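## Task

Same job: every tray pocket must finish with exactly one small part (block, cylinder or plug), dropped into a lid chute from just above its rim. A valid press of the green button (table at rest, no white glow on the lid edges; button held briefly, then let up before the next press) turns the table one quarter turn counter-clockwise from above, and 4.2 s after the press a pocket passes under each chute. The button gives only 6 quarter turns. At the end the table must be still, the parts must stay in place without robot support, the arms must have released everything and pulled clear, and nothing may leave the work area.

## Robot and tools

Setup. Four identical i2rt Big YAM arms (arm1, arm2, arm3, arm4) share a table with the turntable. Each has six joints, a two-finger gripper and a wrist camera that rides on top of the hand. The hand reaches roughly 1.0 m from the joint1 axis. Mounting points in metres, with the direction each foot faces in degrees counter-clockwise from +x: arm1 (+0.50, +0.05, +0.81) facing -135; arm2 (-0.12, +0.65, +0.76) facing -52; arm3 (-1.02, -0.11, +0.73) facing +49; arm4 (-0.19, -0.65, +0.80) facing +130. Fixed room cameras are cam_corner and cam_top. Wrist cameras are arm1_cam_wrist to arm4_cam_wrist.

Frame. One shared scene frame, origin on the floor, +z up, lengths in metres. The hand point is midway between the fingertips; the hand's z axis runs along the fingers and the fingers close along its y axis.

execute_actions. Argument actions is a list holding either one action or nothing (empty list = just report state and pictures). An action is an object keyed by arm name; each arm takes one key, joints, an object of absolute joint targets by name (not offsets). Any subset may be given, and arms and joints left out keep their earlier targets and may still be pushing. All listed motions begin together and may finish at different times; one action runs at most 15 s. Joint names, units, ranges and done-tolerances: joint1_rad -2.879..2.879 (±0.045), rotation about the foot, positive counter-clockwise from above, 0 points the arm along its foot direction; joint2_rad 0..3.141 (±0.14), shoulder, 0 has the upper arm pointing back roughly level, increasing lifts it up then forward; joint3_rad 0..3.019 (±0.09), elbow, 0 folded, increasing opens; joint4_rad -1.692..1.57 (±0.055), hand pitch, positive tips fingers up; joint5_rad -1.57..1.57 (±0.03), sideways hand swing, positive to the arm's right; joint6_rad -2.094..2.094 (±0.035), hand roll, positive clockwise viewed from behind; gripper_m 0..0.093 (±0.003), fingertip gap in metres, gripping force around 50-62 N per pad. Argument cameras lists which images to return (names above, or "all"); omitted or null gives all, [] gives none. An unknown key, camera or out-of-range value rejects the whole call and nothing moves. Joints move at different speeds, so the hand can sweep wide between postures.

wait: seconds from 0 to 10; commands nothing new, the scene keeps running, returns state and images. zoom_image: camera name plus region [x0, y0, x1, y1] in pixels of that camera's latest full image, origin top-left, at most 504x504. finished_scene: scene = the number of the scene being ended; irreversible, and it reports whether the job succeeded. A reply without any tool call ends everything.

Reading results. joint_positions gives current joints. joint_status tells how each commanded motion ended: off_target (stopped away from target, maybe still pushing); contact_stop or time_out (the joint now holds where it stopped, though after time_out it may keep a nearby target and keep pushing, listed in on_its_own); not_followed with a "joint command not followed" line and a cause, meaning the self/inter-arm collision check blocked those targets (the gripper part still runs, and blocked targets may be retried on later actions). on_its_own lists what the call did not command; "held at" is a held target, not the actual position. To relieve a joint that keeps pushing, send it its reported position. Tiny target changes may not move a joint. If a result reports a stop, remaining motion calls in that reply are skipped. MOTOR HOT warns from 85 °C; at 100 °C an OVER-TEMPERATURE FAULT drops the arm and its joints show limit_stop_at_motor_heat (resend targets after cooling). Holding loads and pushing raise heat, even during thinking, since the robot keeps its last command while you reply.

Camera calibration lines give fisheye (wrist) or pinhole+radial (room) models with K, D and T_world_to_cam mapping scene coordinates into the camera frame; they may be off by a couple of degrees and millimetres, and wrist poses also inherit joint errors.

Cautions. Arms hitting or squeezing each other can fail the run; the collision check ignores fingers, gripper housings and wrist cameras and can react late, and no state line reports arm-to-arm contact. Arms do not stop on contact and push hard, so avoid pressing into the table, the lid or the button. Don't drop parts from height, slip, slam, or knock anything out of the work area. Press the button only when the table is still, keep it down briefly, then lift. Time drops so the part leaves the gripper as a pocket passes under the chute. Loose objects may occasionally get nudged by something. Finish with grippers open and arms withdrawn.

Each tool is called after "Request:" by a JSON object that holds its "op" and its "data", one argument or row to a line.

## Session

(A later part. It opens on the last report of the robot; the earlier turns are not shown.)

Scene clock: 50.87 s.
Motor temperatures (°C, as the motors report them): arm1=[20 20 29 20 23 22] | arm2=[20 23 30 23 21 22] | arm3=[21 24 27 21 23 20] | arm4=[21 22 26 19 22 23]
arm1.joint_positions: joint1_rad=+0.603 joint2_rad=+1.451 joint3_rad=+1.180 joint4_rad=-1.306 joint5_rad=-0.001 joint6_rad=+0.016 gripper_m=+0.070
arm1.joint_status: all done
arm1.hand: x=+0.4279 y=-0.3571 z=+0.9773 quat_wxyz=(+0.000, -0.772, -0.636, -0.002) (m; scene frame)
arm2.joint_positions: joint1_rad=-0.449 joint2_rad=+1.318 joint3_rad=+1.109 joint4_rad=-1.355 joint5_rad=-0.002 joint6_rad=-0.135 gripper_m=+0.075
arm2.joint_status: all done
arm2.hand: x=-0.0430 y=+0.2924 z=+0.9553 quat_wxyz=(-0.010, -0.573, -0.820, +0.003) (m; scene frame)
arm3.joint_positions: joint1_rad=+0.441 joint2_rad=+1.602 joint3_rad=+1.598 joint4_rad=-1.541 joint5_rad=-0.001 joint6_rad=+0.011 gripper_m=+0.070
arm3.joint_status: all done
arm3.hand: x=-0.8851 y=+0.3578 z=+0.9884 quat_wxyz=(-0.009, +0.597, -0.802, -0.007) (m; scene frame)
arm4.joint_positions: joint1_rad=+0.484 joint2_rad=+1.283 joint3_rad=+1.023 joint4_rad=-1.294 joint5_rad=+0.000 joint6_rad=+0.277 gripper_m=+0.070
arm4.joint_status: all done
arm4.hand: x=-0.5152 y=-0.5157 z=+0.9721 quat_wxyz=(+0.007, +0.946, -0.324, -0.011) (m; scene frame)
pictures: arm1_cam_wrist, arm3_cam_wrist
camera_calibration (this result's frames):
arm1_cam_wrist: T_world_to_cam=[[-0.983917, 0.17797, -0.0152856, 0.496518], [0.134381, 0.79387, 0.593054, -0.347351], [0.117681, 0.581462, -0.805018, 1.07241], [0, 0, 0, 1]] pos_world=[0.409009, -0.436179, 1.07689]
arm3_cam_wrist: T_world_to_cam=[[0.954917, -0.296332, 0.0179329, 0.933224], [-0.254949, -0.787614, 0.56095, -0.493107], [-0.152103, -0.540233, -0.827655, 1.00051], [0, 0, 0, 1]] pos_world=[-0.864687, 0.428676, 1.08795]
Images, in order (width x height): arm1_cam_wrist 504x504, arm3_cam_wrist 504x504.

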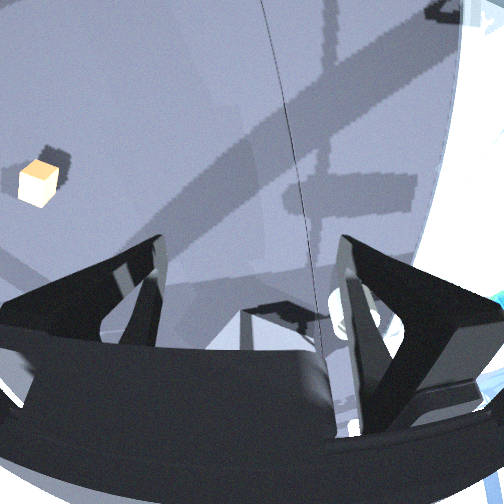

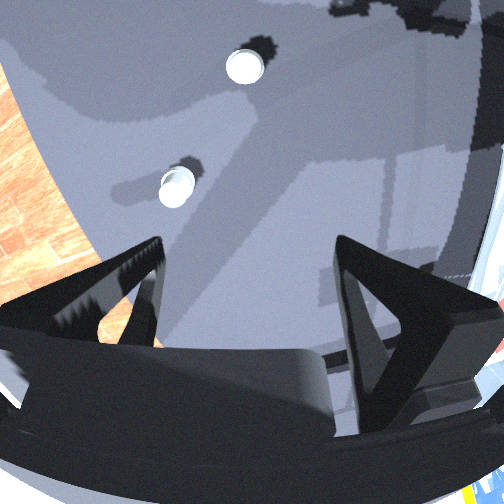

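Request:
{"op": "execute_actions", "data": {
  "actions": [
    {"arm1":{"joints":{"joint1_rad":1.264,"joint2_rad":1.655,"joint3_rad":1.1,"joint4_rad":-0.995}},"arm2":{"joints":{"joint1_rad":0.565}},"arm3":{"joints":{"joint2_rad":1.93,"joint3_rad":1.41,"joint4_rad":-1.01}},"arm4":{"joints":{"joint2_rad":1.71,"joint3_rad":1.27,"joint4_rad":-1.08}}}
  ],
  "cameras": ["arm1_cam_wrist","arm2_cam_wrist","arm3_cam_wrist","arm4_cam_wrist"]
}}

Scene clock: 52.90 s.
Motor temperatures (°C, as the motors report them): arm1=[20 20 29 20 23 22] | arm2=[20 23 30 23 21 22] | arm3=[21 24 27 21 23 20] | arm4=[21 22 26 19 22 23]
arm1.joint_positions: joint1_rad=+1.271 joint2_rad=+1.673 joint3_rad=+1.091 joint4_rad=-1.009 joint5_rad=-0.001 joint6_rad=+0.014 gripper_m=+0.070
arm1.joint_status: all done
arm1.hand: x=+0.7088 y=-0.3436 z=+0.8556 quat_wxyz=(+0.007, -0.519, -0.855, -0.004) (m; scene frame)
arm2.joint_positions: joint1_rad=+0.568 joint2_rad=+1.318 joint3_rad=+1.109 joint4_rad=-1.355 joint5_rad=+0.000 joint6_rad=-0.136 gripper_m=+0.075
arm2.joint_status: all done
arm2.hand: x=+0.2254 y=+0.5298 z=+0.9553 quat_wxyz=(-0.009, -0.100, -0.995, +0.006) (m; scene frame)
arm3.joint_positions: joint1_rad=+0.436 joint2_rad=+1.925 joint3_rad=+1.399 joint4_rad=-1.019 joint5_rad=-0.003 joint6_rad=+0.010 gripper_m=+0.070
arm3.joint_status: all done
arm3.hand: x=-0.8648 y=+0.4178 z=+0.7534 quat_wxyz=(-0.009, +0.596, -0.803, -0.007) (m; scene frame)
arm4.joint_positions: joint1_rad=+0.484 joint2_rad=+1.716 joint3_rad=+1.240 joint4_rad=-1.084 joint5_rad=+0.000 joint6_rad=+0.277 gripper_m=+0.070
arm4.joint_status: all done
arm4.hand: x=-0.6397 y=-0.4669 z=+0.8785 quat_wxyz=(+0.007, +0.946, -0.324, -0.008) (m; scene frame)
pictures: arm1_cam_wrist, arm2_cam_wrist, arm3_cam_wrist, arm4_cam_wrist
camera_calibration (this result's frames):
arm1_cam_wrist: T_world_to_cam=[[-0.881742, -0.471579, -0.0120204, 0.47024], [-0.382357, 0.699529, 0.603707, 0.00113196], [-0.276287, 0.53691, -0.797116, 1.19074], [0, 0, 0, 1]] pos_world=[0.744049, -0.418357, 0.954128]
arm2_cam_wrist: T_world_to_cam=[[-0.186206, -0.982431, 0.0125436, 0.552269], [-0.816048, 0.161755, 0.554889, -0.423236], [-0.547169, 0.0930875, -0.83183, 0.995622], [0, 0, 0, 1]] pos_world=[0.302228, 0.518347, 1.05611]
arm3_cam_wrist: T_world_to_cam=[[0.953802, -0.299964, 0.0168117, 0.937212], [-0.257455, -0.787232, 0.560341, -0.310798], [-0.154847, -0.538783, -0.828091, 0.838897], [0, 0, 0, 1]] pos_world=[-0.844031, 0.488443, 0.85308]
arm4_cam_wrist: T_world_to_cam=[[0.618854, 0.785224, -0.0210488, 0.77961], [0.648692, -0.495772, 0.577415, -0.317968], [0.442965, -0.37099, -0.816179, 0.951018], [0, 0, 0, 1]] pos_world=[-0.697469, -0.416991, 0.97621]
Images, in order (width x height): arm1_cam_wrist 504x504, arm2_cam_wrist 504x504, arm3_cam_wrist 504x504, arm4_cam_wrist 504x504.

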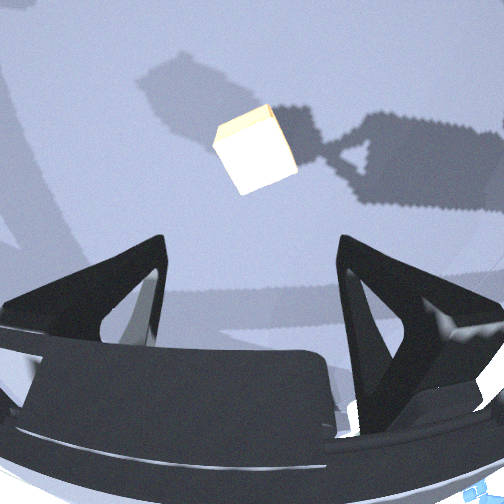

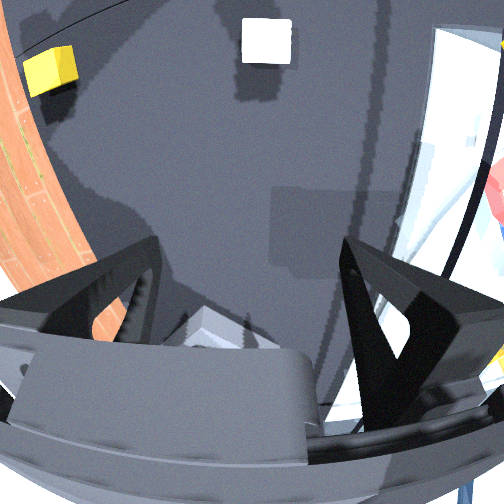

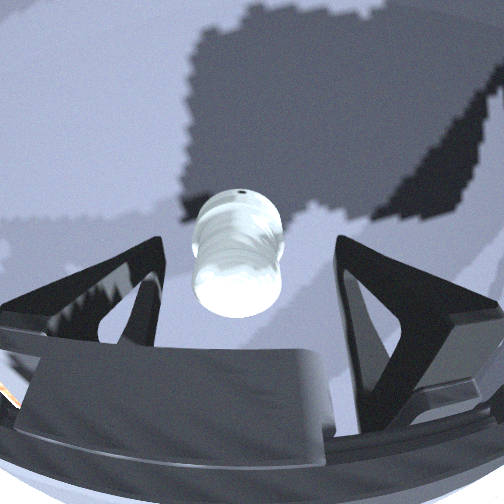

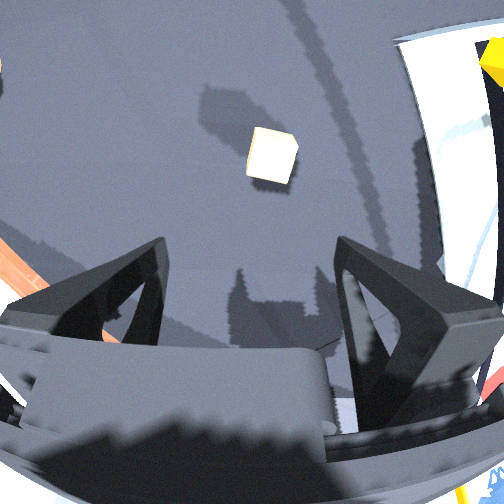

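Request:
{"op": "execute_actions", "data": {
  "actions": [
    {"arm1":{"joints":{"joint1_rad":1.255,"joint2_rad":1.875,"joint3_rad":1.025,"joint4_rad":-0.68,"joint6_rad":-0.435,"gripper_m":0.078}},"arm2":{"joints":{"joint2_rad":1.8,"joint3_rad":1.055,"joint4_rad":-0.82}},"arm3":{"joints":{"gripper_m":0.012}},"arm4":{"joints":{"joint1_rad":0.452,"joint2_rad":1.9,"joint3_rad":1.115,"joint4_rad":-0.735,"joint6_rad":0.51}}}
  ],
  "cameras": ["arm1_cam_wrist","arm2_cam_wrist","arm3_cam_wrist","arm4_cam_wrist"]
}}

Scene clock: 56.33 s.
Motor temperatures (°C, as the motors report them): arm1=[20 20 29 20 23 22] | arm2=[20 23 30 23 21 22] | arm3=[21 24 27 21 23 20] | arm4=[21 22 26 19 22 23]
arm1.joint_positions: joint1_rad=+1.262 joint2_rad=+1.896 joint3_rad=+1.015 joint4_rad=-0.696 joint5_rad=-0.001 joint6_rad=-0.419 gripper_m=+0.078
arm1.joint_status: all done
arm1.hand: x=+0.7084 y=-0.3516 z=+0.7381 quat_wxyz=(+0.001, -0.328, -0.945, +0.000) (m; scene frame)
arm2.joint_positions: joint1_rad=+0.568 joint2_rad=+1.802 joint3_rad=+1.059 joint4_rad=-0.830 joint5_rad=+0.000 joint6_rad=-0.136 gripper_m=+0.075
arm2.joint_status: all done
arm2.hand: x=+0.3096 y=+0.4987 z=+0.7465 quat_wxyz=(-0.004, -0.100, -0.995, +0.005) (m; scene frame)
arm3.joint_positions: joint1_rad=+0.436 joint2_rad=+1.925 joint3_rad=+1.399 joint4_rad=-1.019 joint5_rad=-0.001 joint6_rad=+0.009 gripper_m=+0.031
arm3.joint_status: gripper_m off_target (ended at +0.031, target +0.012)
arm3.hand: x=-0.8646 y=+0.4177 z=+0.7534 quat_wxyz=(-0.010, +0.596, -0.803, -0.007) (m; scene frame)
arm4.joint_positions: joint1_rad=+0.456 joint2_rad=+1.919 joint3_rad=+1.098 joint4_rad=-0.745 joint5_rad=+0.000 joint6_rad=+0.500 gripper_m=+0.070
arm4.joint_status: all done
arm4.hand: x=-0.6268 y=-0.4598 z=+0.7413 quat_wxyz=(+0.007, +0.898, -0.440, -0.004) (m; scene frame)
pictures: arm1_cam_wrist, arm2_cam_wrist, arm3_cam_wrist, arm4_cam_wrist
camera_calibration (this result's frames):
arm1_cam_wrist: T_world_to_cam=[[-0.60934, -0.792799, -0.01318, 0.159629], [-0.643055, 0.484387, 0.593169, 0.194316], [-0.46388, 0.369917, -0.80497, 1.18121], [0, 0, 0, 1]] pos_world=[0.770162, -0.404519, 0.837678]
arm2_cam_wrist: T_world_to_cam=[[-0.186166, -0.982455, 0.0111181, 0.541086], [-0.811008, 0.160046, 0.562718, -0.240182], [-0.554625, 0.0957419, -0.826574, 0.867918], [0, 0, 0, 1]] pos_world=[0.387311, 0.486937, 0.846538]
arm3_cam_wrist: T_world_to_cam=[[0.953889, -0.299621, 0.0179645, 0.936079], [-0.257797, -0.787142, 0.56031, -0.311103], [-0.15374, -0.539105, -0.828088, 0.839986], [0, 0, 0, 1]] pos_world=[-0.843978, 0.488427, 0.85308]
arm4_cam_wrist: T_world_to_cam=[[0.795029, 0.606251, -0.01971, 0.790264], [0.500421, -0.637189, 0.586148, -0.407987], [0.342794, -0.475868, -0.809964, 0.720404], [0, 0, 0, 1]] pos_world=[-0.671067, -0.396245, 0.838218]
Images, in order (width x height): arm1_cam_wrist 504x504, arm2_cam_wrist 504x504, arm3_cam_wrist 504x504, arm4_cam_wrist 504x504.

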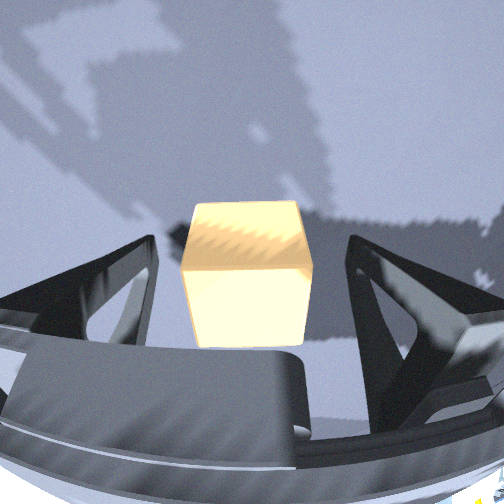

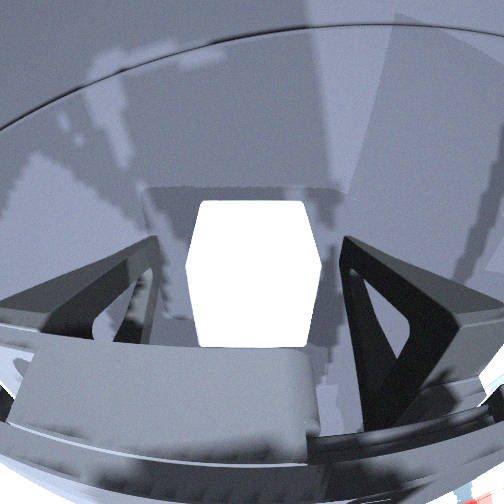

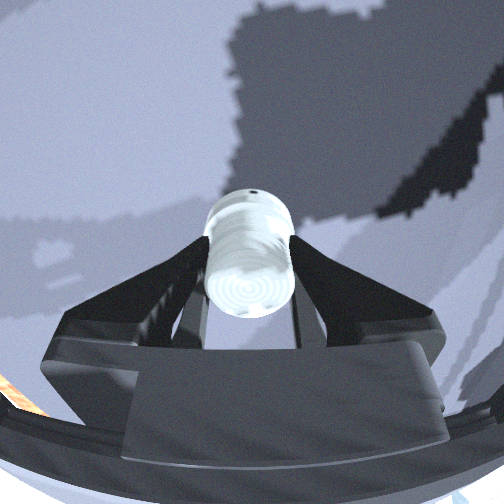

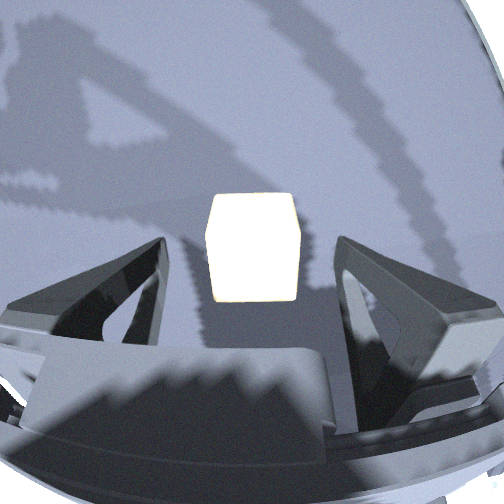

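Request:
{"op": "execute_actions", "data": {
  "actions": [
    {"arm1":{"joints":{"gripper_m":0.022}},"arm2":{"joints":{"gripper_m":0.026}},"arm3":{"joints":{"joint1_rad":0.05,"joint2_rad":1.74,"joint3_rad":1.74,"joint4_rad":-1.535}},"arm4":{"joints":{"joint2_rad":1.92,"joint4_rad":-0.715,"gripper_m":0.014}}}
  ],
  "cameras": ["arm4_cam_wrist","arm3_cam_wrist"]
}}

Scene clock: 58.07 s.
Motor temperatures (°C, as the motors report them): arm1=[20 21 29 20 23 22] | arm2=[20 23 30 23 21 22] | arm3=[21 24 27 21 23 20] | arm4=[21 22 26 19 22 23]
arm1.joint_positions: joint1_rad=+1.262 joint2_rad=+1.896 joint3_rad=+1.015 joint4_rad=-0.696 joint5_rad=+0.000 joint6_rad=-0.420 gripper_m=+0.040
arm1.joint_status: gripper_m off_target (ended at +0.040, target +0.022)
arm1.hand: x=+0.7083 y=-0.3516 z=+0.7381 quat_wxyz=(+0.001, -0.327, -0.945, +0.000) (m; scene frame)
arm2.joint_positions: joint1_rad=+0.568 joint2_rad=+1.802 joint3_rad=+1.059 joint4_rad=-0.830 joint5_rad=+0.000 joint6_rad=-0.136 gripper_m=+0.040
arm2.joint_status: gripper_m off_target (ended at +0.040, target +0.026)
arm2.hand: x=+0.3097 y=+0.4987 z=+0.7465 quat_wxyz=(-0.004, -0.100, -0.995, +0.005) (m; scene frame)
arm3.joint_positions: joint1_rad=+0.056 joint2_rad=+1.731 joint3_rad=+1.729 joint4_rad=-1.527 joint5_rad=+0.001 joint6_rad=+0.009 gripper_m=+0.031
arm3.joint_status: all done
arm3.hand: x=-0.6859 y=+0.3131 z=+0.9764 quat_wxyz=(-0.019, +0.434, -0.901, -0.007) (m; scene frame)
arm4.joint_positions: joint1_rad=+0.456 joint2_rad=+1.919 joint3_rad=+1.098 joint4_rad=-0.726 joint5_rad=+0.000 joint6_rad=+0.501 gripper_m=+0.032
arm4.joint_status: gripper_m off_target (ended at +0.032, target +0.014); the others done
arm4.hand: x=-0.6311 y=-0.4579 z=+0.7414 quat_wxyz=(+0.008, +0.898, -0.440, -0.014) (m; scene frame)
pictures: arm3_cam_wrist, arm4_cam_wrist
camera_calibration (this result's frames):
arm3_cam_wrist: T_world_to_cam=[[0.774931, -0.631695, 0.0210706, 0.708444], [-0.538284, -0.642133, 0.545817, -0.695946], [-0.33126, -0.434312, -0.837639, 0.850444], [0, 0, 0, 1]] pos_world=[-0.641894, 0.369989, 1.0773]
arm4_cam_wrist: T_world_to_cam=[[0.795002, 0.605913, -0.0289899, 0.799253], [0.510126, -0.641934, 0.572445, -0.390577], [0.328242, -0.469884, -0.819431, 0.723411], [0, 0, 0, 1]] pos_world=[-0.673619, -0.395084, 0.83954]
Images, in order (width x height): arm3_cam_wrist 504x504, arm4_cam_wrist 504x504.

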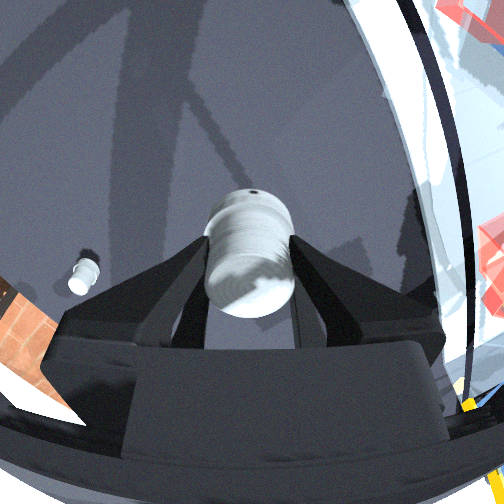

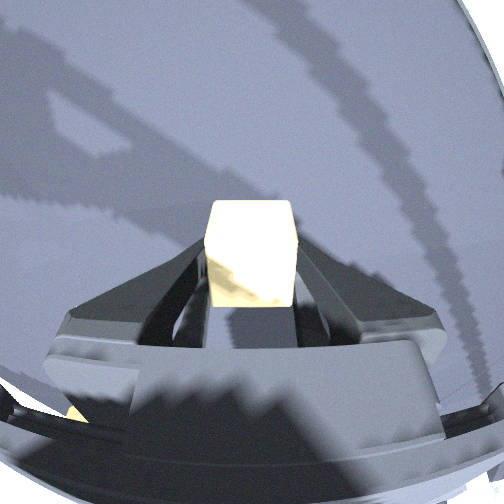

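Request:
{"op": "execute_actions", "data": {
  "actions": [
    {"arm1":{"joints":{"joint1_rad":0.5,"joint2_rad":1.37,"joint3_rad":1.13,"joint4_rad":-0.95,"joint6_rad":0.0}},"arm2":{"joints":{"joint2_rad":1.33,"joint3_rad":1.1,"joint4_rad":-1.3,"joint6_rad":0.19}},"arm3":{"joints":{"joint1_rad":-0.484,"joint4_rad":-1.55}},"arm4":{"joints":{"joint2_rad":1.28,"joint3_rad":1.02,"joint4_rad":-1.21,"joint6_rad":0.265}}}
  ],
  "cameras": ["arm3_cam_wrist"]
}}

Request:
{"op": "execute_actions", "data": {
  "actions": [
    {"arm1":{"joints":{"joint1_rad":-0.23,"joint6_rad":0.47}},"arm2":{"joints":{"joint1_rad":-0.69,"joint4_rad":-1.35}},"arm4":{"joints":{"joint1_rad":-0.633}}}
  ],
  "cameras": ["arm1_cam_wrist","cam_top"]
}}

Scene clock: 60.13 s.
Motor temperatures (°C, as the motors report them): arm1=[20 21 29 20 23 22] | arm2=[20 23 30 23 21 22] | arm3=[21 24 27 21 23 20] | arm4=[21 22 26 19 22 23]
arm1.joint_positions: joint1_rad=+0.500 joint2_rad=+1.368 joint3_rad=+1.100 joint4_rad=-0.936 joint5_rad=+0.001 joint6_rad=-0.016 gripper_m=+0.040
arm1.joint_status: all done
arm1.hand: x=+0.3706 y=-0.4034 z=+0.9955 quat_wxyz=(-0.110, -0.780, -0.598, +0.148) (m; scene frame)
arm2.joint_positions: joint1_rad=+0.568 joint2_rad=+1.316 joint3_rad=+1.059 joint4_rad=-1.291 joint5_rad=+0.000 joint6_rad=+0.174 gripper_m=+0.040
arm2.joint_status: all done
arm2.hand: x=+0.2245 y=+0.5300 z=+0.9375 quat_wxyz=(-0.018, -0.253, -0.967, +0.005) (m; scene frame)
arm3.joint_positions: joint1_rad=-0.481 joint2_rad=+1.731 joint3_rad=+1.729 joint4_rad=-1.541 joint5_rad=+0.002 joint6_rad=+0.009 gripper_m=+0.031
arm3.joint_status: all done
arm3.hand: x=-0.5182 y=+0.0804 z=+0.9771 quat_wxyz=(-0.014, +0.179, -0.984, +0.000) (m; scene frame)
arm4.joint_positions: joint1_rad=+0.456 joint2_rad=+1.272 joint3_rad=+1.005 joint4_rad=-1.202 joint5_rad=+0.000 joint6_rad=+0.275 gripper_m=+0.032
arm4.joint_status: all done
arm4.hand: x=-0.5258 y=-0.5002 z=+0.9700 quat_wxyz=(+0.004, +0.940, -0.336, -0.053) (m; scene frame)
pictures: arm3_cam_wrist
camera_calibration (this result's frames):
arm3_cam_wrist: T_world_to_cam=[[0.342429, -0.939274, 0.0224924, 0.230671], [-0.784766, -0.272773, 0.556541, -0.923361], [-0.516609, -0.208227, -0.830516, 0.684396], [0, 0, 0, 1]] pos_world=[-0.450045, 0.107306, 1.0771]
Images, in order (width x height): arm3_cam_wrist 504x504.

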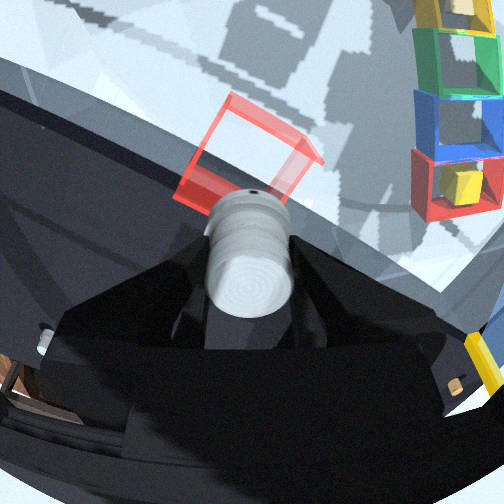

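Scene clock: 61.80 s.
Motor temperatures (°C, as the motors report them): arm1=[20 21 29 20 23 22] | arm2=[20 23 30 23 21 22] | arm3=[21 24 27 20 23 20] | arm4=[21 22 26 19 22 23]
arm1.joint_positions: joint1_rad=-0.233 joint2_rad=+1.369 joint3_rad=+1.100 joint4_rad=-0.936 joint5_rad=+0.000 joint6_rad=+0.454 gripper_m=+0.040
arm1.joint_status: all done
arm1.hand: x=+0.1026 y=-0.2014 z=+0.9941 quat_wxyz=(-0.090, -0.982, -0.051, +0.159) (m; scene frame)
arm2.joint_positions: joint1_rad=-0.694 joint2_rad=+1.321 joint3_rad=+1.059 joint4_rad=-1.341 joint5_rad=+0.001 joint6_rad=+0.176 gripper_m=+0.040
arm2.joint_status: all done
arm2.hand: x=-0.1326 y=+0.2970 z=+0.9348 quat_wxyz=(+0.005, -0.775, -0.631, -0.011) (m; scene frame)
arm3.joint_positions: joint1_rad=-0.481 joint2_rad=+1.731 joint3_rad=+1.729 joint4_rad=-1.541 joint5_rad=+0.002 joint6_rad=+0.009 gripper_m=+0.031
arm3.joint_status: not commanded
arm3.hand: x=-0.5182 y=+0.0804 z=+0.9771 quat_wxyz=(-0.014, +0.179, -0.984, +0.000) (m; scene frame)
arm4.joint_positions: joint1_rad=-0.634 joint2_rad=+1.272 joint3_rad=+1.005 joint4_rad=-1.202 joint5_rad=+0.000 joint6_rad=+0.273 gripper_m=+0.032
arm4.joint_status: all done
arm4.hand: x=-0.2133 y=-0.2804 z=+0.9645 quat_wxyz=(-0.022, +0.631, -0.775, -0.040) (m; scene frame)
pictures: arm1_cam_wrist, cam_top
camera_calibration (this result's frames):
arm1_cam_wrist: T_world_to_cam=[[-0.145613, 0.974807, -0.168962, 0.376153], [0.938102, 0.190291, 0.289403, -0.339349], [0.314264, -0.116363, -0.942177, 1.00932], [0, 0, 0, 1]] pos_world=[0.0559222, -0.184655, 1.11272]
Images, in order (width x height): arm1_cam_wrist 504x504, cam_top 896x504.

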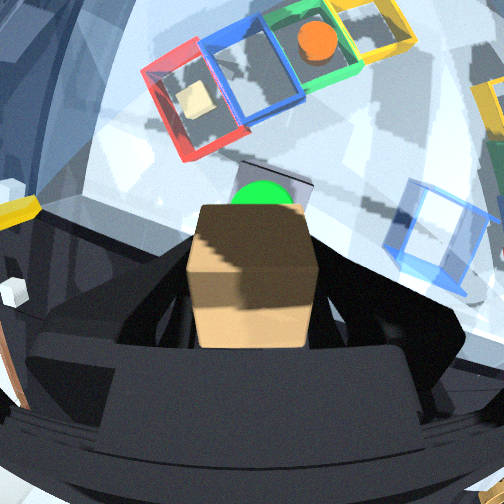

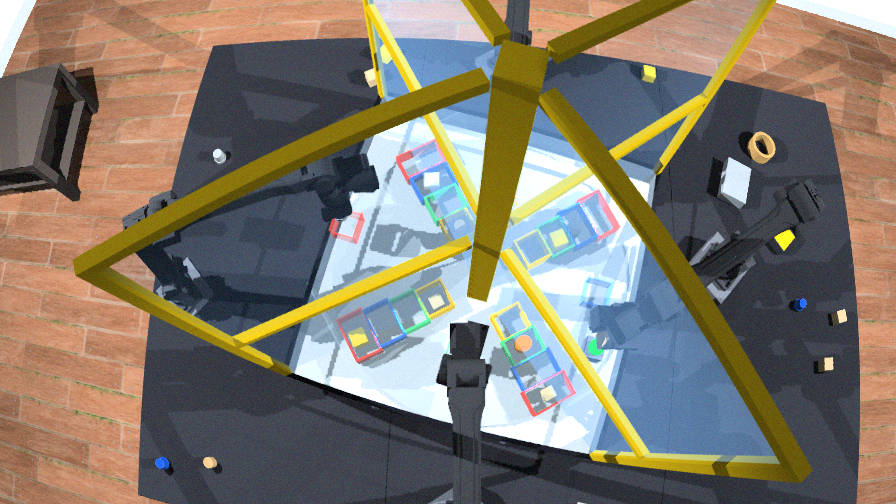

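Request:
{"op": "execute_actions", "data": {
  "actions": [
    {"arm1":{"joints":{"joint2_rad":1.5,"joint4_rad":-0.89}},"arm2":{"joints":{"joint2_rad":1.65,"joint3_rad":1.58}},"arm3":{"joints":{"joint2_rad":1.765,"joint3_rad":1.705}},"arm4":{"joints":{"joint2_rad":1.53,"joint3_rad":1.235}}}
  ],
  "cameras": ["cam_top"]
}}

Request:
{"op": "execute_actions", "data": {
  "actions": [
    {"arm1":{"joints":{"joint1_rad":-0.512,"joint2_rad":1.42,"joint4_rad":-1.165}},"arm2":{"joints":{"joint2_rad":1.71}}}
  ],
  "cameras": ["arm1_cam_wrist","arm2_cam_wrist","arm3_cam_wrist","arm4_cam_wrist"]
}}

Scene clock: 63.53 s.
Motor temperatures (°C, as the motors report them): arm1=[20 21 29 20 23 22] | arm2=[20 23 30 23 21 22] | arm3=[21 24 27 20 23 20] | arm4=[21 22 26 19 22 23]
arm1.joint_positions: joint1_rad=-0.233 joint2_rad=+1.502 joint3_rad=+1.104 joint4_rad=-0.909 joint5_rad=+0.001 joint6_rad=+0.454 gripper_m=+0.040
arm1.joint_status: all done
arm1.hand: x=+0.0932 y=-0.2073 z=+0.9375 quat_wxyz=(-0.065, -0.990, -0.052, +0.115) (m; scene frame)
arm2.joint_positions: joint1_rad=-0.694 joint2_rad=+1.653 joint3_rad=+1.530 joint4_rad=-1.348 joint5_rad=+0.001 joint6_rad=+0.176 gripper_m=+0.040
arm2.joint_status: all done
arm2.hand: x=-0.1378 y=+0.1284 z=+0.9780 quat_wxyz=(-0.045, -0.775, -0.630, +0.033) (m; scene frame)
arm3.joint_positions: joint1_rad=-0.481 joint2_rad=+1.750 joint3_rad=+1.710 joint4_rad=-1.541 joint5_rad=+0.002 joint6_rad=+0.009 gripper_m=+0.031
arm3.joint_status: all done
arm3.hand: x=-0.5208 y=+0.0793 z=+0.9598 quat_wxyz=(+0.005, +0.179, -0.984, +0.004) (m; scene frame)
arm4.joint_positions: joint1_rad=-0.634 joint2_rad=+1.525 joint3_rad=+1.190 joint4_rad=-1.208 joint5_rad=+0.000 joint6_rad=+0.273 gripper_m=+0.032
arm4.joint_status: all done
arm4.hand: x=-0.2185 y=-0.2095 z=+0.9373 quat_wxyz=(-0.001, +0.632, -0.775, -0.010) (m; scene frame)
pictures: cam_top
Images, in order (width x height): cam_top 896x504.

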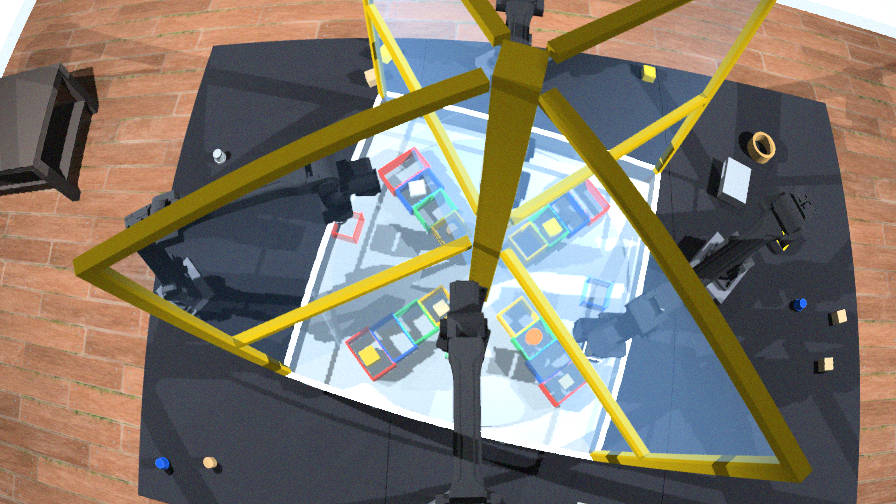

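Scene clock: 64.63 s.
Motor temperatures (°C, as the motors report them): arm1=[20 21 29 20 23 22] | arm2=[20 23 31 23 21 22] | arm3=[21 24 27 20 23 20] | arm4=[21 22 26 19 22 23]
arm1.joint_positions: joint1_rad=-0.519 joint2_rad=+1.430 joint3_rad=+1.104 joint4_rad=-1.151 joint5_rad=+0.000 joint6_rad=+0.456 gripper_m=+0.040
arm1.joint_status: all done
arm1.hand: x=+0.0948 y=-0.0662 z=+0.9575 quat_wxyz=(-0.019, -0.995, +0.091, +0.044) (m; scene frame)
arm2.joint_positions: joint1_rad=-0.694 joint2_rad=+1.701 joint3_rad=+1.530 joint4_rad=-1.348 joint5_rad=+0.001 joint6_rad=+0.176 gripper_m=+0.040
arm2.joint_status: all done
arm2.hand: x=-0.1377 y=+0.1248 z=+0.9539 quat_wxyz=(-0.027, -0.775, -0.631, +0.017) (m; scene frame)
arm3.joint_positions: joint1_rad=-0.481 joint2_rad=+1.750 joint3_rad=+1.710 joint4_rad=-1.541 joint5_rad=+0.002 joint6_rad=+0.009 gripper_m=+0.031
arm3.joint_status: not commanded
arm3.hand: x=-0.5208 y=+0.0793 z=+0.9598 quat_wxyz=(+0.005, +0.179, -0.984, +0.004) (m; scene frame)
arm4.joint_positions: joint1_rad=-0.634 joint2_rad=+1.525 joint3_rad=+1.190 joint4_rad=-1.208 joint5_rad=+0.000 joint6_rad=+0.273 gripper_m=+0.032
arm4.joint_status: not commanded
arm4.hand: x=-0.2185 y=-0.2095 z=+0.9373 quat_wxyz=(-0.001, +0.632, -0.775, -0.010) (m; scene frame)
pictures: arm1_cam_wrist, arm2_cam_wrist, arm3_cam_wrist, arm4_cam_wrist
camera_calibration (this result's frames):
arm1_cam_wrist: T_world_to_cam=[[0.166082, 0.98445, -0.0572239, 0.101196], [0.846495, -0.11256, 0.520361, -0.579615], [0.505829, -0.134862, -0.852027, 0.887338], [0, 0, 0, 1]] pos_world=[0.0249937, -0.0451957, 1.06344]
arm2_cam_wrist: T_world_to_cam=[[-0.981825, 0.189062, -0.0165809, -0.141202], [0.153083, 0.840555, 0.519647, -0.570931], [0.112183, 0.507664, -0.85422, 0.893775], [0, 0, 0, 1]] pos_world=[-0.151502, 0.0528571, 1.05782]
arm3_cam_wrist: T_world_to_cam=[[0.343139, -0.938997, 0.0232353, 0.230585], [-0.76423, -0.264721, 0.588111, -0.936374], [-0.546084, -0.219561, -0.808446, 0.6328], [0, 0, 0, 1]] pos_world=[-0.449166, 0.107579, 1.05692]
arm4_cam_wrist: T_world_to_cam=[[0.977672, -0.209421, -0.0172991, 0.184548], [-0.16145, -0.801306, 0.576058, -0.737255], [-0.134501, -0.560403, -0.817226, 0.743041], [0, 0, 0, 1]] pos_world=[-0.199517, -0.135716, 1.03513]
Images, in order (width x height): arm1_cam_wrist 504x504, arm2_cam_wrist 504x504, arm3_cam_wrist 504x504, arm4_cam_wrist 504x504.

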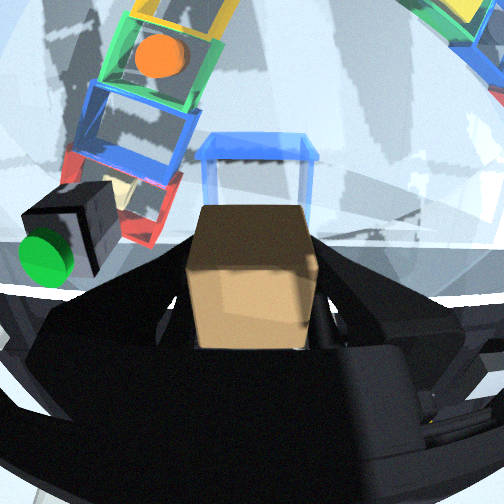

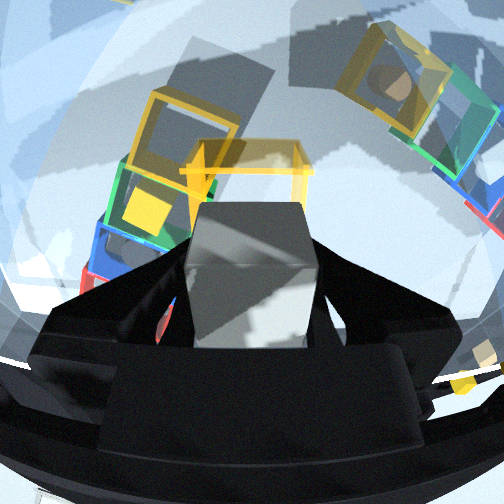

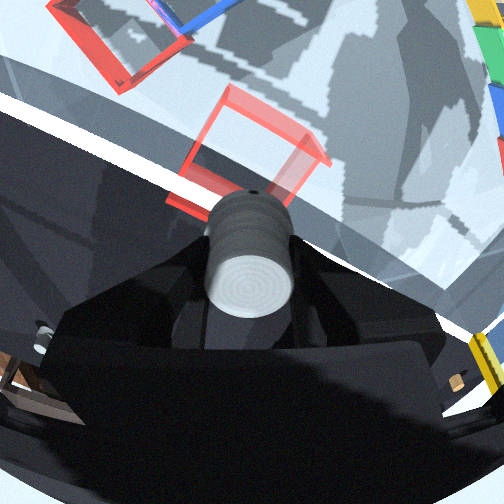

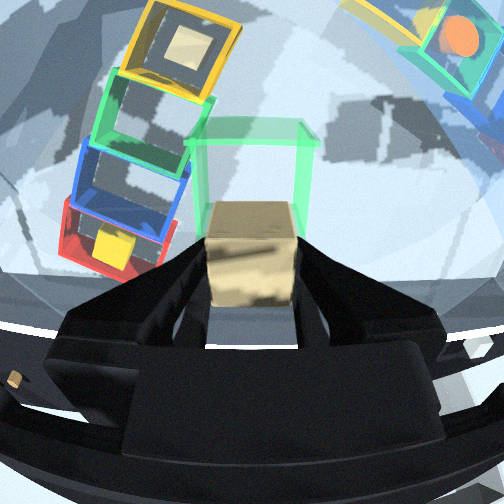

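Request:
{"op": "execute_actions", "data": {
  "actions": [
    {"arm2":{"joints":{"joint4_rad":-1.39,"joint5_rad":-0.02}}}
  ],
  "cameras": ["arm1_cam_wrist","arm2_cam_wrist"]
}}

Scene clock: 65.30 s.
Motor temperatures (°C, as the motors report them): arm1=[20 21 29 20 23 22] | arm2=[20 23 31 23 21 22] | arm3=[21 24 27 20 23 20] | arm4=[21 22 26 19 22 23]
arm1.joint_positions: joint1_rad=-0.519 joint2_rad=+1.430 joint3_rad=+1.104 joint4_rad=-1.151 joint5_rad=+0.000 joint6_rad=+0.456 gripper_m=+0.040
arm1.joint_status: not commanded
arm1.hand: x=+0.0948 y=-0.0662 z=+0.9575 quat_wxyz=(-0.019, -0.995, +0.091, +0.044) (m; scene frame)
arm2.joint_positions: joint1_rad=-0.694 joint2_rad=+1.701 joint3_rad=+1.530 joint4_rad=-1.380 joint5_rad=-0.017 joint6_rad=+0.176 gripper_m=+0.040
arm2.joint_status: all done
arm2.hand: x=-0.1344 y=+0.1327 z=+0.9535 quat_wxyz=(-0.020, -0.775, -0.631, +0.000) (m; scene frame)
arm3.joint_positions: joint1_rad=-0.481 joint2_rad=+1.750 joint3_rad=+1.710 joint4_rad=-1.541 joint5_rad=+0.002 joint6_rad=+0.009 gripper_m=+0.031
arm3.joint_status: not commanded
arm3.hand: x=-0.5208 y=+0.0793 z=+0.9598 quat_wxyz=(+0.005, +0.179, -0.984, +0.004) (m; scene frame)
arm4.joint_positions: joint1_rad=-0.634 joint2_rad=+1.525 joint3_rad=+1.190 joint4_rad=-1.208 joint5_rad=+0.000 joint6_rad=+0.273 gripper_m=+0.032
arm4.joint_status: not commanded
arm4.hand: x=-0.2185 y=-0.2095 z=+0.9373 quat_wxyz=(-0.001, +0.632, -0.775, -0.010) (m; scene frame)
pictures: arm1_cam_wrist, arm2_cam_wrist
camera_calibration (this result's frames):
arm1_cam_wrist: T_world_to_cam=[[0.166082, 0.98445, -0.0572239, 0.101196], [0.846495, -0.11256, 0.520361, -0.579615], [0.505829, -0.134862, -0.852027, 0.887338], [0, 0, 0, 1]] pos_world=[0.0249937, -0.0451957, 1.06344]
arm2_cam_wrist: T_world_to_cam=[[-0.981622, 0.188667, -0.0286748, -0.127896], [0.142275, 0.823679, 0.548918, -0.605012], [0.127181, 0.534751, -0.835384, 0.86961], [0, 0, 0, 1]] pos_world=[-0.150066, 0.0574407, 1.05489]
Images, in order (width x height): arm1_cam_wrist 504x504, arm2_cam_wrist 504x504.

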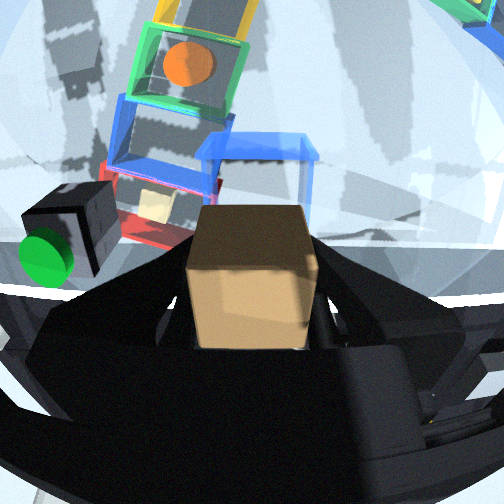

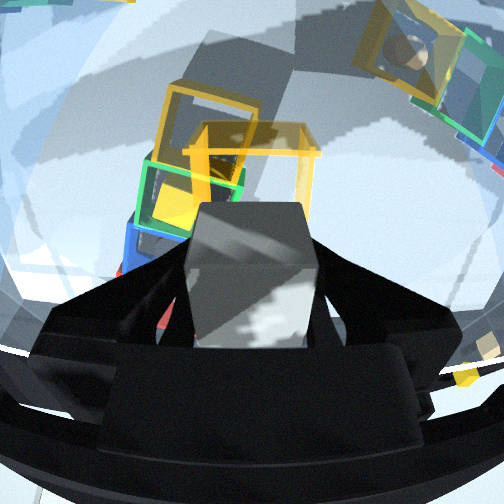

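Request:
{"op": "wait", "data": {
  "seconds": 1.07
}}

Request:
{"op": "execute_actions", "data": {
  "actions": [
    {"arm1":{"joints":{"gripper_m":0.06}},"arm2":{"joints":{"gripper_m":0.06}},"arm3":{"joints":{"gripper_m":0.055}},"arm4":{"joints":{"gripper_m":0.055}}}
  ],
  "cameras": ["arm1_cam_wrist","arm2_cam_wrist","arm3_cam_wrist","arm4_cam_wrist"]
}}

Scene clock: 66.50 s.
Motor temperatures (°C, as the motors report them): arm1=[20 21 29 20 23 22] | arm2=[20 23 31 23 21 22] | arm3=[21 24 27 20 23 20] | arm4=[21 22 27 19 22 23]
arm1.joint_positions: joint1_rad=-0.519 joint2_rad=+1.430 joint3_rad=+1.104 joint4_rad=-1.151 joint5_rad=+0.000 joint6_rad=+0.456 gripper_m=+0.040
arm1.joint_status: not commanded
arm1.hand: x=+0.0948 y=-0.0662 z=+0.9575 quat_wxyz=(-0.019, -0.995, +0.091, +0.044) (m; scene frame)
arm2.joint_positions: joint1_rad=-0.694 joint2_rad=+1.701 joint3_rad=+1.530 joint4_rad=-1.380 joint5_rad=-0.017 joint6_rad=+0.176 gripper_m=+0.040
arm2.joint_status: all done
arm2.hand: x=-0.1344 y=+0.1327 z=+0.9535 quat_wxyz=(-0.020, -0.775, -0.631, +0.000) (m; scene frame)
arm3.joint_positions: joint1_rad=-0.481 joint2_rad=+1.750 joint3_rad=+1.710 joint4_rad=-1.541 joint5_rad=+0.002 joint6_rad=+0.009 gripper_m=+0.031
arm3.joint_status: not commanded
arm3.hand: x=-0.5208 y=+0.0793 z=+0.9598 quat_wxyz=(+0.005, +0.179, -0.984, +0.004) (m; scene frame)
arm4.joint_positions: joint1_rad=-0.634 joint2_rad=+1.525 joint3_rad=+1.190 joint4_rad=-1.208 joint5_rad=+0.000 joint6_rad=+0.273 gripper_m=+0.032
arm4.joint_status: not commanded
arm4.hand: x=-0.2185 y=-0.2095 z=+0.9373 quat_wxyz=(-0.001, +0.632, -0.775, -0.010) (m; scene frame)
wait: 1.10 s; at rest by 0.17 s
pictures: arm1_cam_wrist, arm2_cam_wrist, arm3_cam_wrist, arm4_cam_wrist, cam_corner, cam_top
camera_calibration (this result's frames):
arm1_cam_wrist: T_world_to_cam=[[0.166082, 0.98445, -0.0572239, 0.101196], [0.846495, -0.11256, 0.520361, -0.579615], [0.505829, -0.134862, -0.852027, 0.887338], [0, 0, 0, 1]] pos_world=[0.0249937, -0.0451957, 1.06344]
arm2_cam_wrist: T_world_to_cam=[[-0.981622, 0.188667, -0.0286748, -0.127896], [0.142275, 0.823679, 0.548918, -0.605012], [0.127181, 0.534751, -0.835384, 0.86961], [0, 0, 0, 1]] pos_world=[-0.150066, 0.0574407, 1.05489]
arm3_cam_wrist: T_world_to_cam=[[0.343139, -0.938997, 0.0232353, 0.230585], [-0.76423, -0.264721, 0.588111, -0.936374], [-0.546084, -0.219561, -0.808446, 0.6328], [0, 0, 0, 1]] pos_world=[-0.449166, 0.107579, 1.05692]
arm4_cam_wrist: T_world_to_cam=[[0.977672, -0.209421, -0.0172991, 0.184548], [-0.16145, -0.801306, 0.576058, -0.737255], [-0.134501, -0.560403, -0.817226, 0.743041], [0, 0, 0, 1]] pos_world=[-0.199517, -0.135716, 1.03513]
Images, in order (width x height): arm1_cam_wrist 504x504, arm2_cam_wrist 504x504, arm3_cam_wrist 504x504, arm4_cam_wrist 504x504, cam_corner 896x504, cam_top 896x504.

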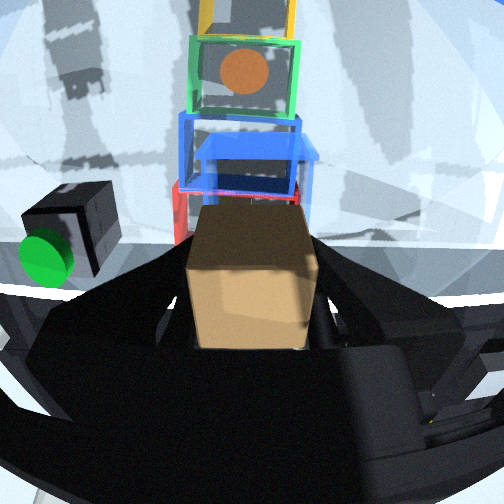

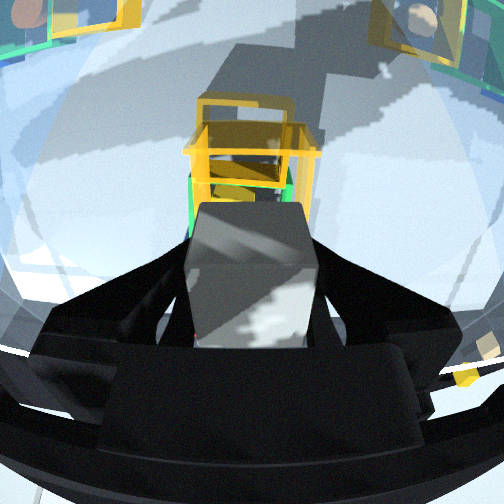

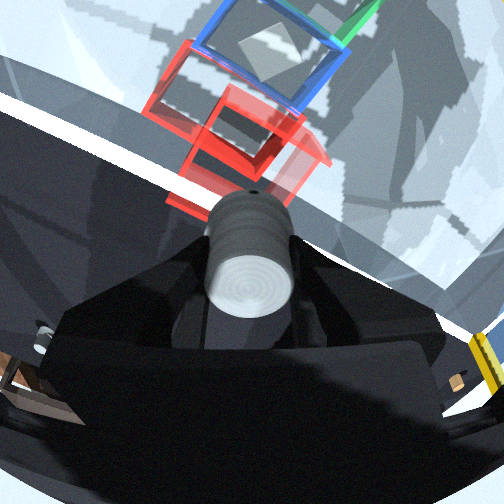

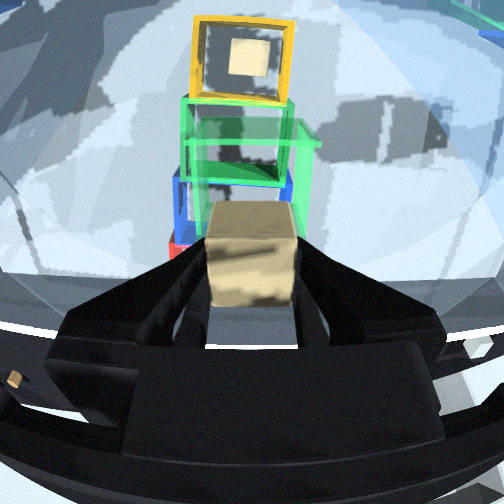

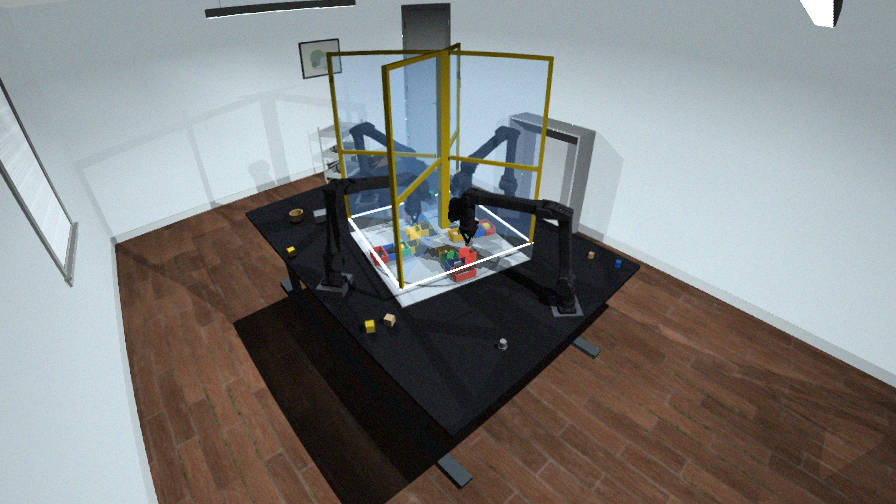

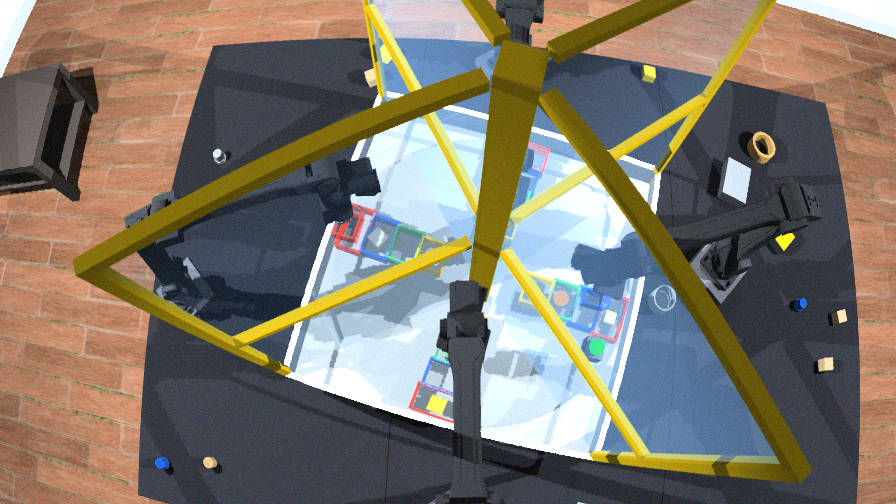

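Scene clock: 67.07 s.
Motor temperatures (°C, as the motors report them): arm1=[20 21 29 20 23 22] | arm2=[20 23 31 23 21 22] | arm3=[21 24 27 20 23 20] | arm4=[21 22 27 19 22 23]
arm1.joint_positions: joint1_rad=-0.519 joint2_rad=+1.430 joint3_rad=+1.104 joint4_rad=-1.151 joint5_rad=+0.000 joint6_rad=+0.456 gripper_m=+0.060
arm1.joint_status: all done
arm1.hand: x=+0.0948 y=-0.0662 z=+0.9575 quat_wxyz=(-0.019, -0.995, +0.091, +0.044) (m; scene frame)
arm2.joint_positions: joint1_rad=-0.694 joint2_rad=+1.701 joint3_rad=+1.530 joint4_rad=-1.380 joint5_rad=-0.017 joint6_rad=+0.176 gripper_m=+0.060
arm2.joint_status: all done
arm2.hand: x=-0.1344 y=+0.1327 z=+0.9535 quat_wxyz=(-0.020, -0.775, -0.631, +0.000) (m; scene frame)
arm3.joint_positions: joint1_rad=-0.481 joint2_rad=+1.750 joint3_rad=+1.710 joint4_rad=-1.541 joint5_rad=+0.002 joint6_rad=+0.009 gripper_m=+0.055
arm3.joint_status: all done
arm3.hand: x=-0.5208 y=+0.0793 z=+0.9598 quat_wxyz=(+0.005, +0.179, -0.984, +0.004) (m; scene frame)
arm4.joint_positions: joint1_rad=-0.634 joint2_rad=+1.525 joint3_rad=+1.190 joint4_rad=-1.208 joint5_rad=+0.000 joint6_rad=+0.273 gripper_m=+0.055
arm4.joint_status: all done
arm4.hand: x=-0.2185 y=-0.2095 z=+0.9373 quat_wxyz=(-0.001, +0.632, -0.775, -0.010) (m; scene frame)
pictures: arm1_cam_wrist, arm2_cam_wrist, arm3_cam_wrist, arm4_cam_wrist
camera_calibration (this result's frames):
arm1_cam_wrist: T_world_to_cam=[[0.166082, 0.98445, -0.0572239, 0.101196], [0.846495, -0.11256, 0.520361, -0.579615], [0.505829, -0.134862, -0.852027, 0.887338], [0, 0, 0, 1]] pos_world=[0.0249937, -0.0451957, 1.06344]
arm2_cam_wrist: T_world_to_cam=[[-0.981622, 0.188667, -0.0286748, -0.127896], [0.142275, 0.823679, 0.548918, -0.605012], [0.127181, 0.534751, -0.835384, 0.86961], [0, 0, 0, 1]] pos_world=[-0.150066, 0.0574407, 1.05489]
arm3_cam_wrist: T_world_to_cam=[[0.343139, -0.938997, 0.0232353, 0.230585], [-0.76423, -0.264721, 0.588111, -0.936374], [-0.546084, -0.219561, -0.808446, 0.6328], [0, 0, 0, 1]] pos_world=[-0.449166, 0.107579, 1.05692]
arm4_cam_wrist: T_world_to_cam=[[0.977672, -0.209421, -0.0172991, 0.184548], [-0.16145, -0.801306, 0.576058, -0.737255], [-0.134501, -0.560403, -0.817226, 0.743041], [0, 0, 0, 1]] pos_world=[-0.199517, -0.135716, 1.03513]
Images, in order (width x height): arm1_cam_wrist 504x504, arm2_cam_wrist 504x504, arm3_cam_wrist 504x504, arm4_cam_wrist 504x504.

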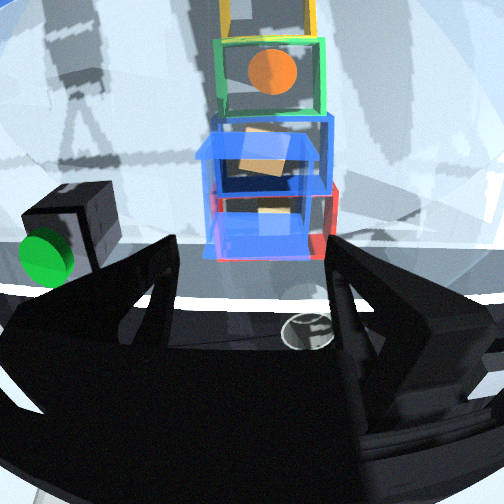

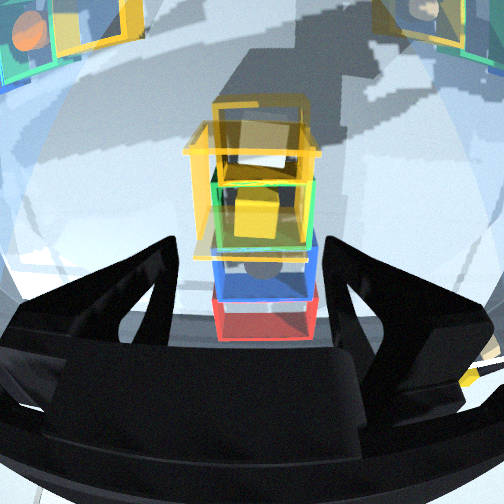

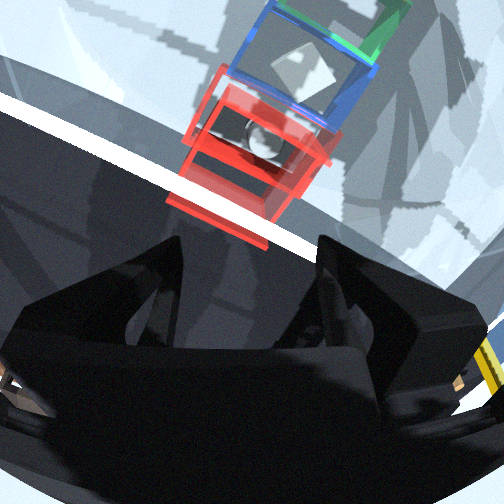

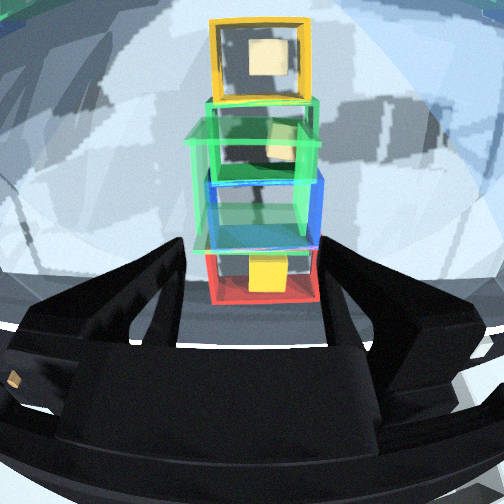

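Request:
{"op": "execute_actions", "data": {
  "actions": [
    {"arm1":{"joints":{"joint1_rad":0.75,"joint2_rad":1.38,"joint6_rad":0.0,"gripper_m":0.07}},"arm2":{"joints":{"joint1_rad":-0.42,"joint2_rad":1.33,"joint3_rad":1.1,"joint5_rad":0.0,"joint6_rad":0.0,"gripper_m":0.075}},"arm3":{"joints":{"joint1_rad":0.632,"joint2_rad":1.49,"joint3_rad":1.235,"joint4_rad":-1.3,"gripper_m":0.07}},"arm4":{"joints":{"joint1_rad":0.5,"joint2_rad":1.28,"joint3_rad":1.02,"joint4_rad":-1.25,"gripper_m":0.075}}}
  ],
  "cameras": ["arm3_cam_wrist"]
}}

Scene clock: 69.53 s.
Motor temperatures (°C, as the motors report them): arm1=[20 21 29 20 23 22] | arm2=[20 23 31 23 21 22] | arm3=[21 24 27 20 23 20] | arm4=[21 22 27 19 22 23]
arm1.joint_positions: joint1_rad=+0.753 joint2_rad=+1.392 joint3_rad=+1.104 joint4_rad=-1.151 joint5_rad=+0.000 joint6_rad=+0.015 gripper_m=+0.070
arm1.joint_status: all done
arm1.hand: x=+0.4887 y=-0.3728 z=+0.9739 quat_wxyz=(-0.048, -0.720, -0.691, +0.048) (m; scene frame)
arm2.joint_positions: joint1_rad=-0.419 joint2_rad=+1.318 joint3_rad=+1.110 joint4_rad=-1.385 joint5_rad=-0.002 joint6_rad=+0.016 gripper_m=+0.075
arm2.joint_status: all done
arm2.hand: x=-0.0339 y=+0.3020 z=+0.9556 quat_wxyz=(+0.001, -0.621, -0.784, -0.006) (m; scene frame)
arm3.joint_positions: joint1_rad=+0.638 joint2_rad=+1.487 joint3_rad=+1.238 joint4_rad=-1.305 joint5_rad=+0.000 joint6_rad=+0.008 gripper_m=+0.070
arm3.joint_status: all done
arm3.hand: x=-0.9842 y=+0.3174 z=+0.9026 quat_wxyz=(-0.006, +0.674, -0.738, -0.004) (m; scene frame)
arm4.joint_positions: joint1_rad=+0.502 joint2_rad=+1.283 joint3_rad=+1.024 joint4_rad=-1.244 joint5_rad=+0.000 joint6_rad=+0.273 gripper_m=+0.075
arm4.joint_status: all done
arm4.hand: x=-0.5291 y=-0.5171 z=+0.9729 quat_wxyz=(+0.005, +0.949, -0.314, -0.036) (m; scene frame)
pictures: arm3_cam_wrist
camera_calibration (this result's frames):
arm3_cam_wrist: T_world_to_cam=[[0.994694, -0.101079, 0.019173, 0.993446], [-0.0940291, -0.817557, 0.568118, -0.340699], [-0.0417496, -0.566907, -0.822723, 1.00523], [0, 0, 0, 1]] pos_world=[-0.978243, 0.391744, 1.00153]
Images, in order (width x height): arm3_cam_wrist 504x504.

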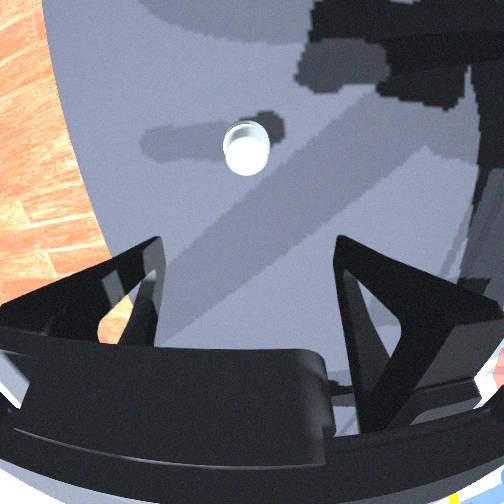

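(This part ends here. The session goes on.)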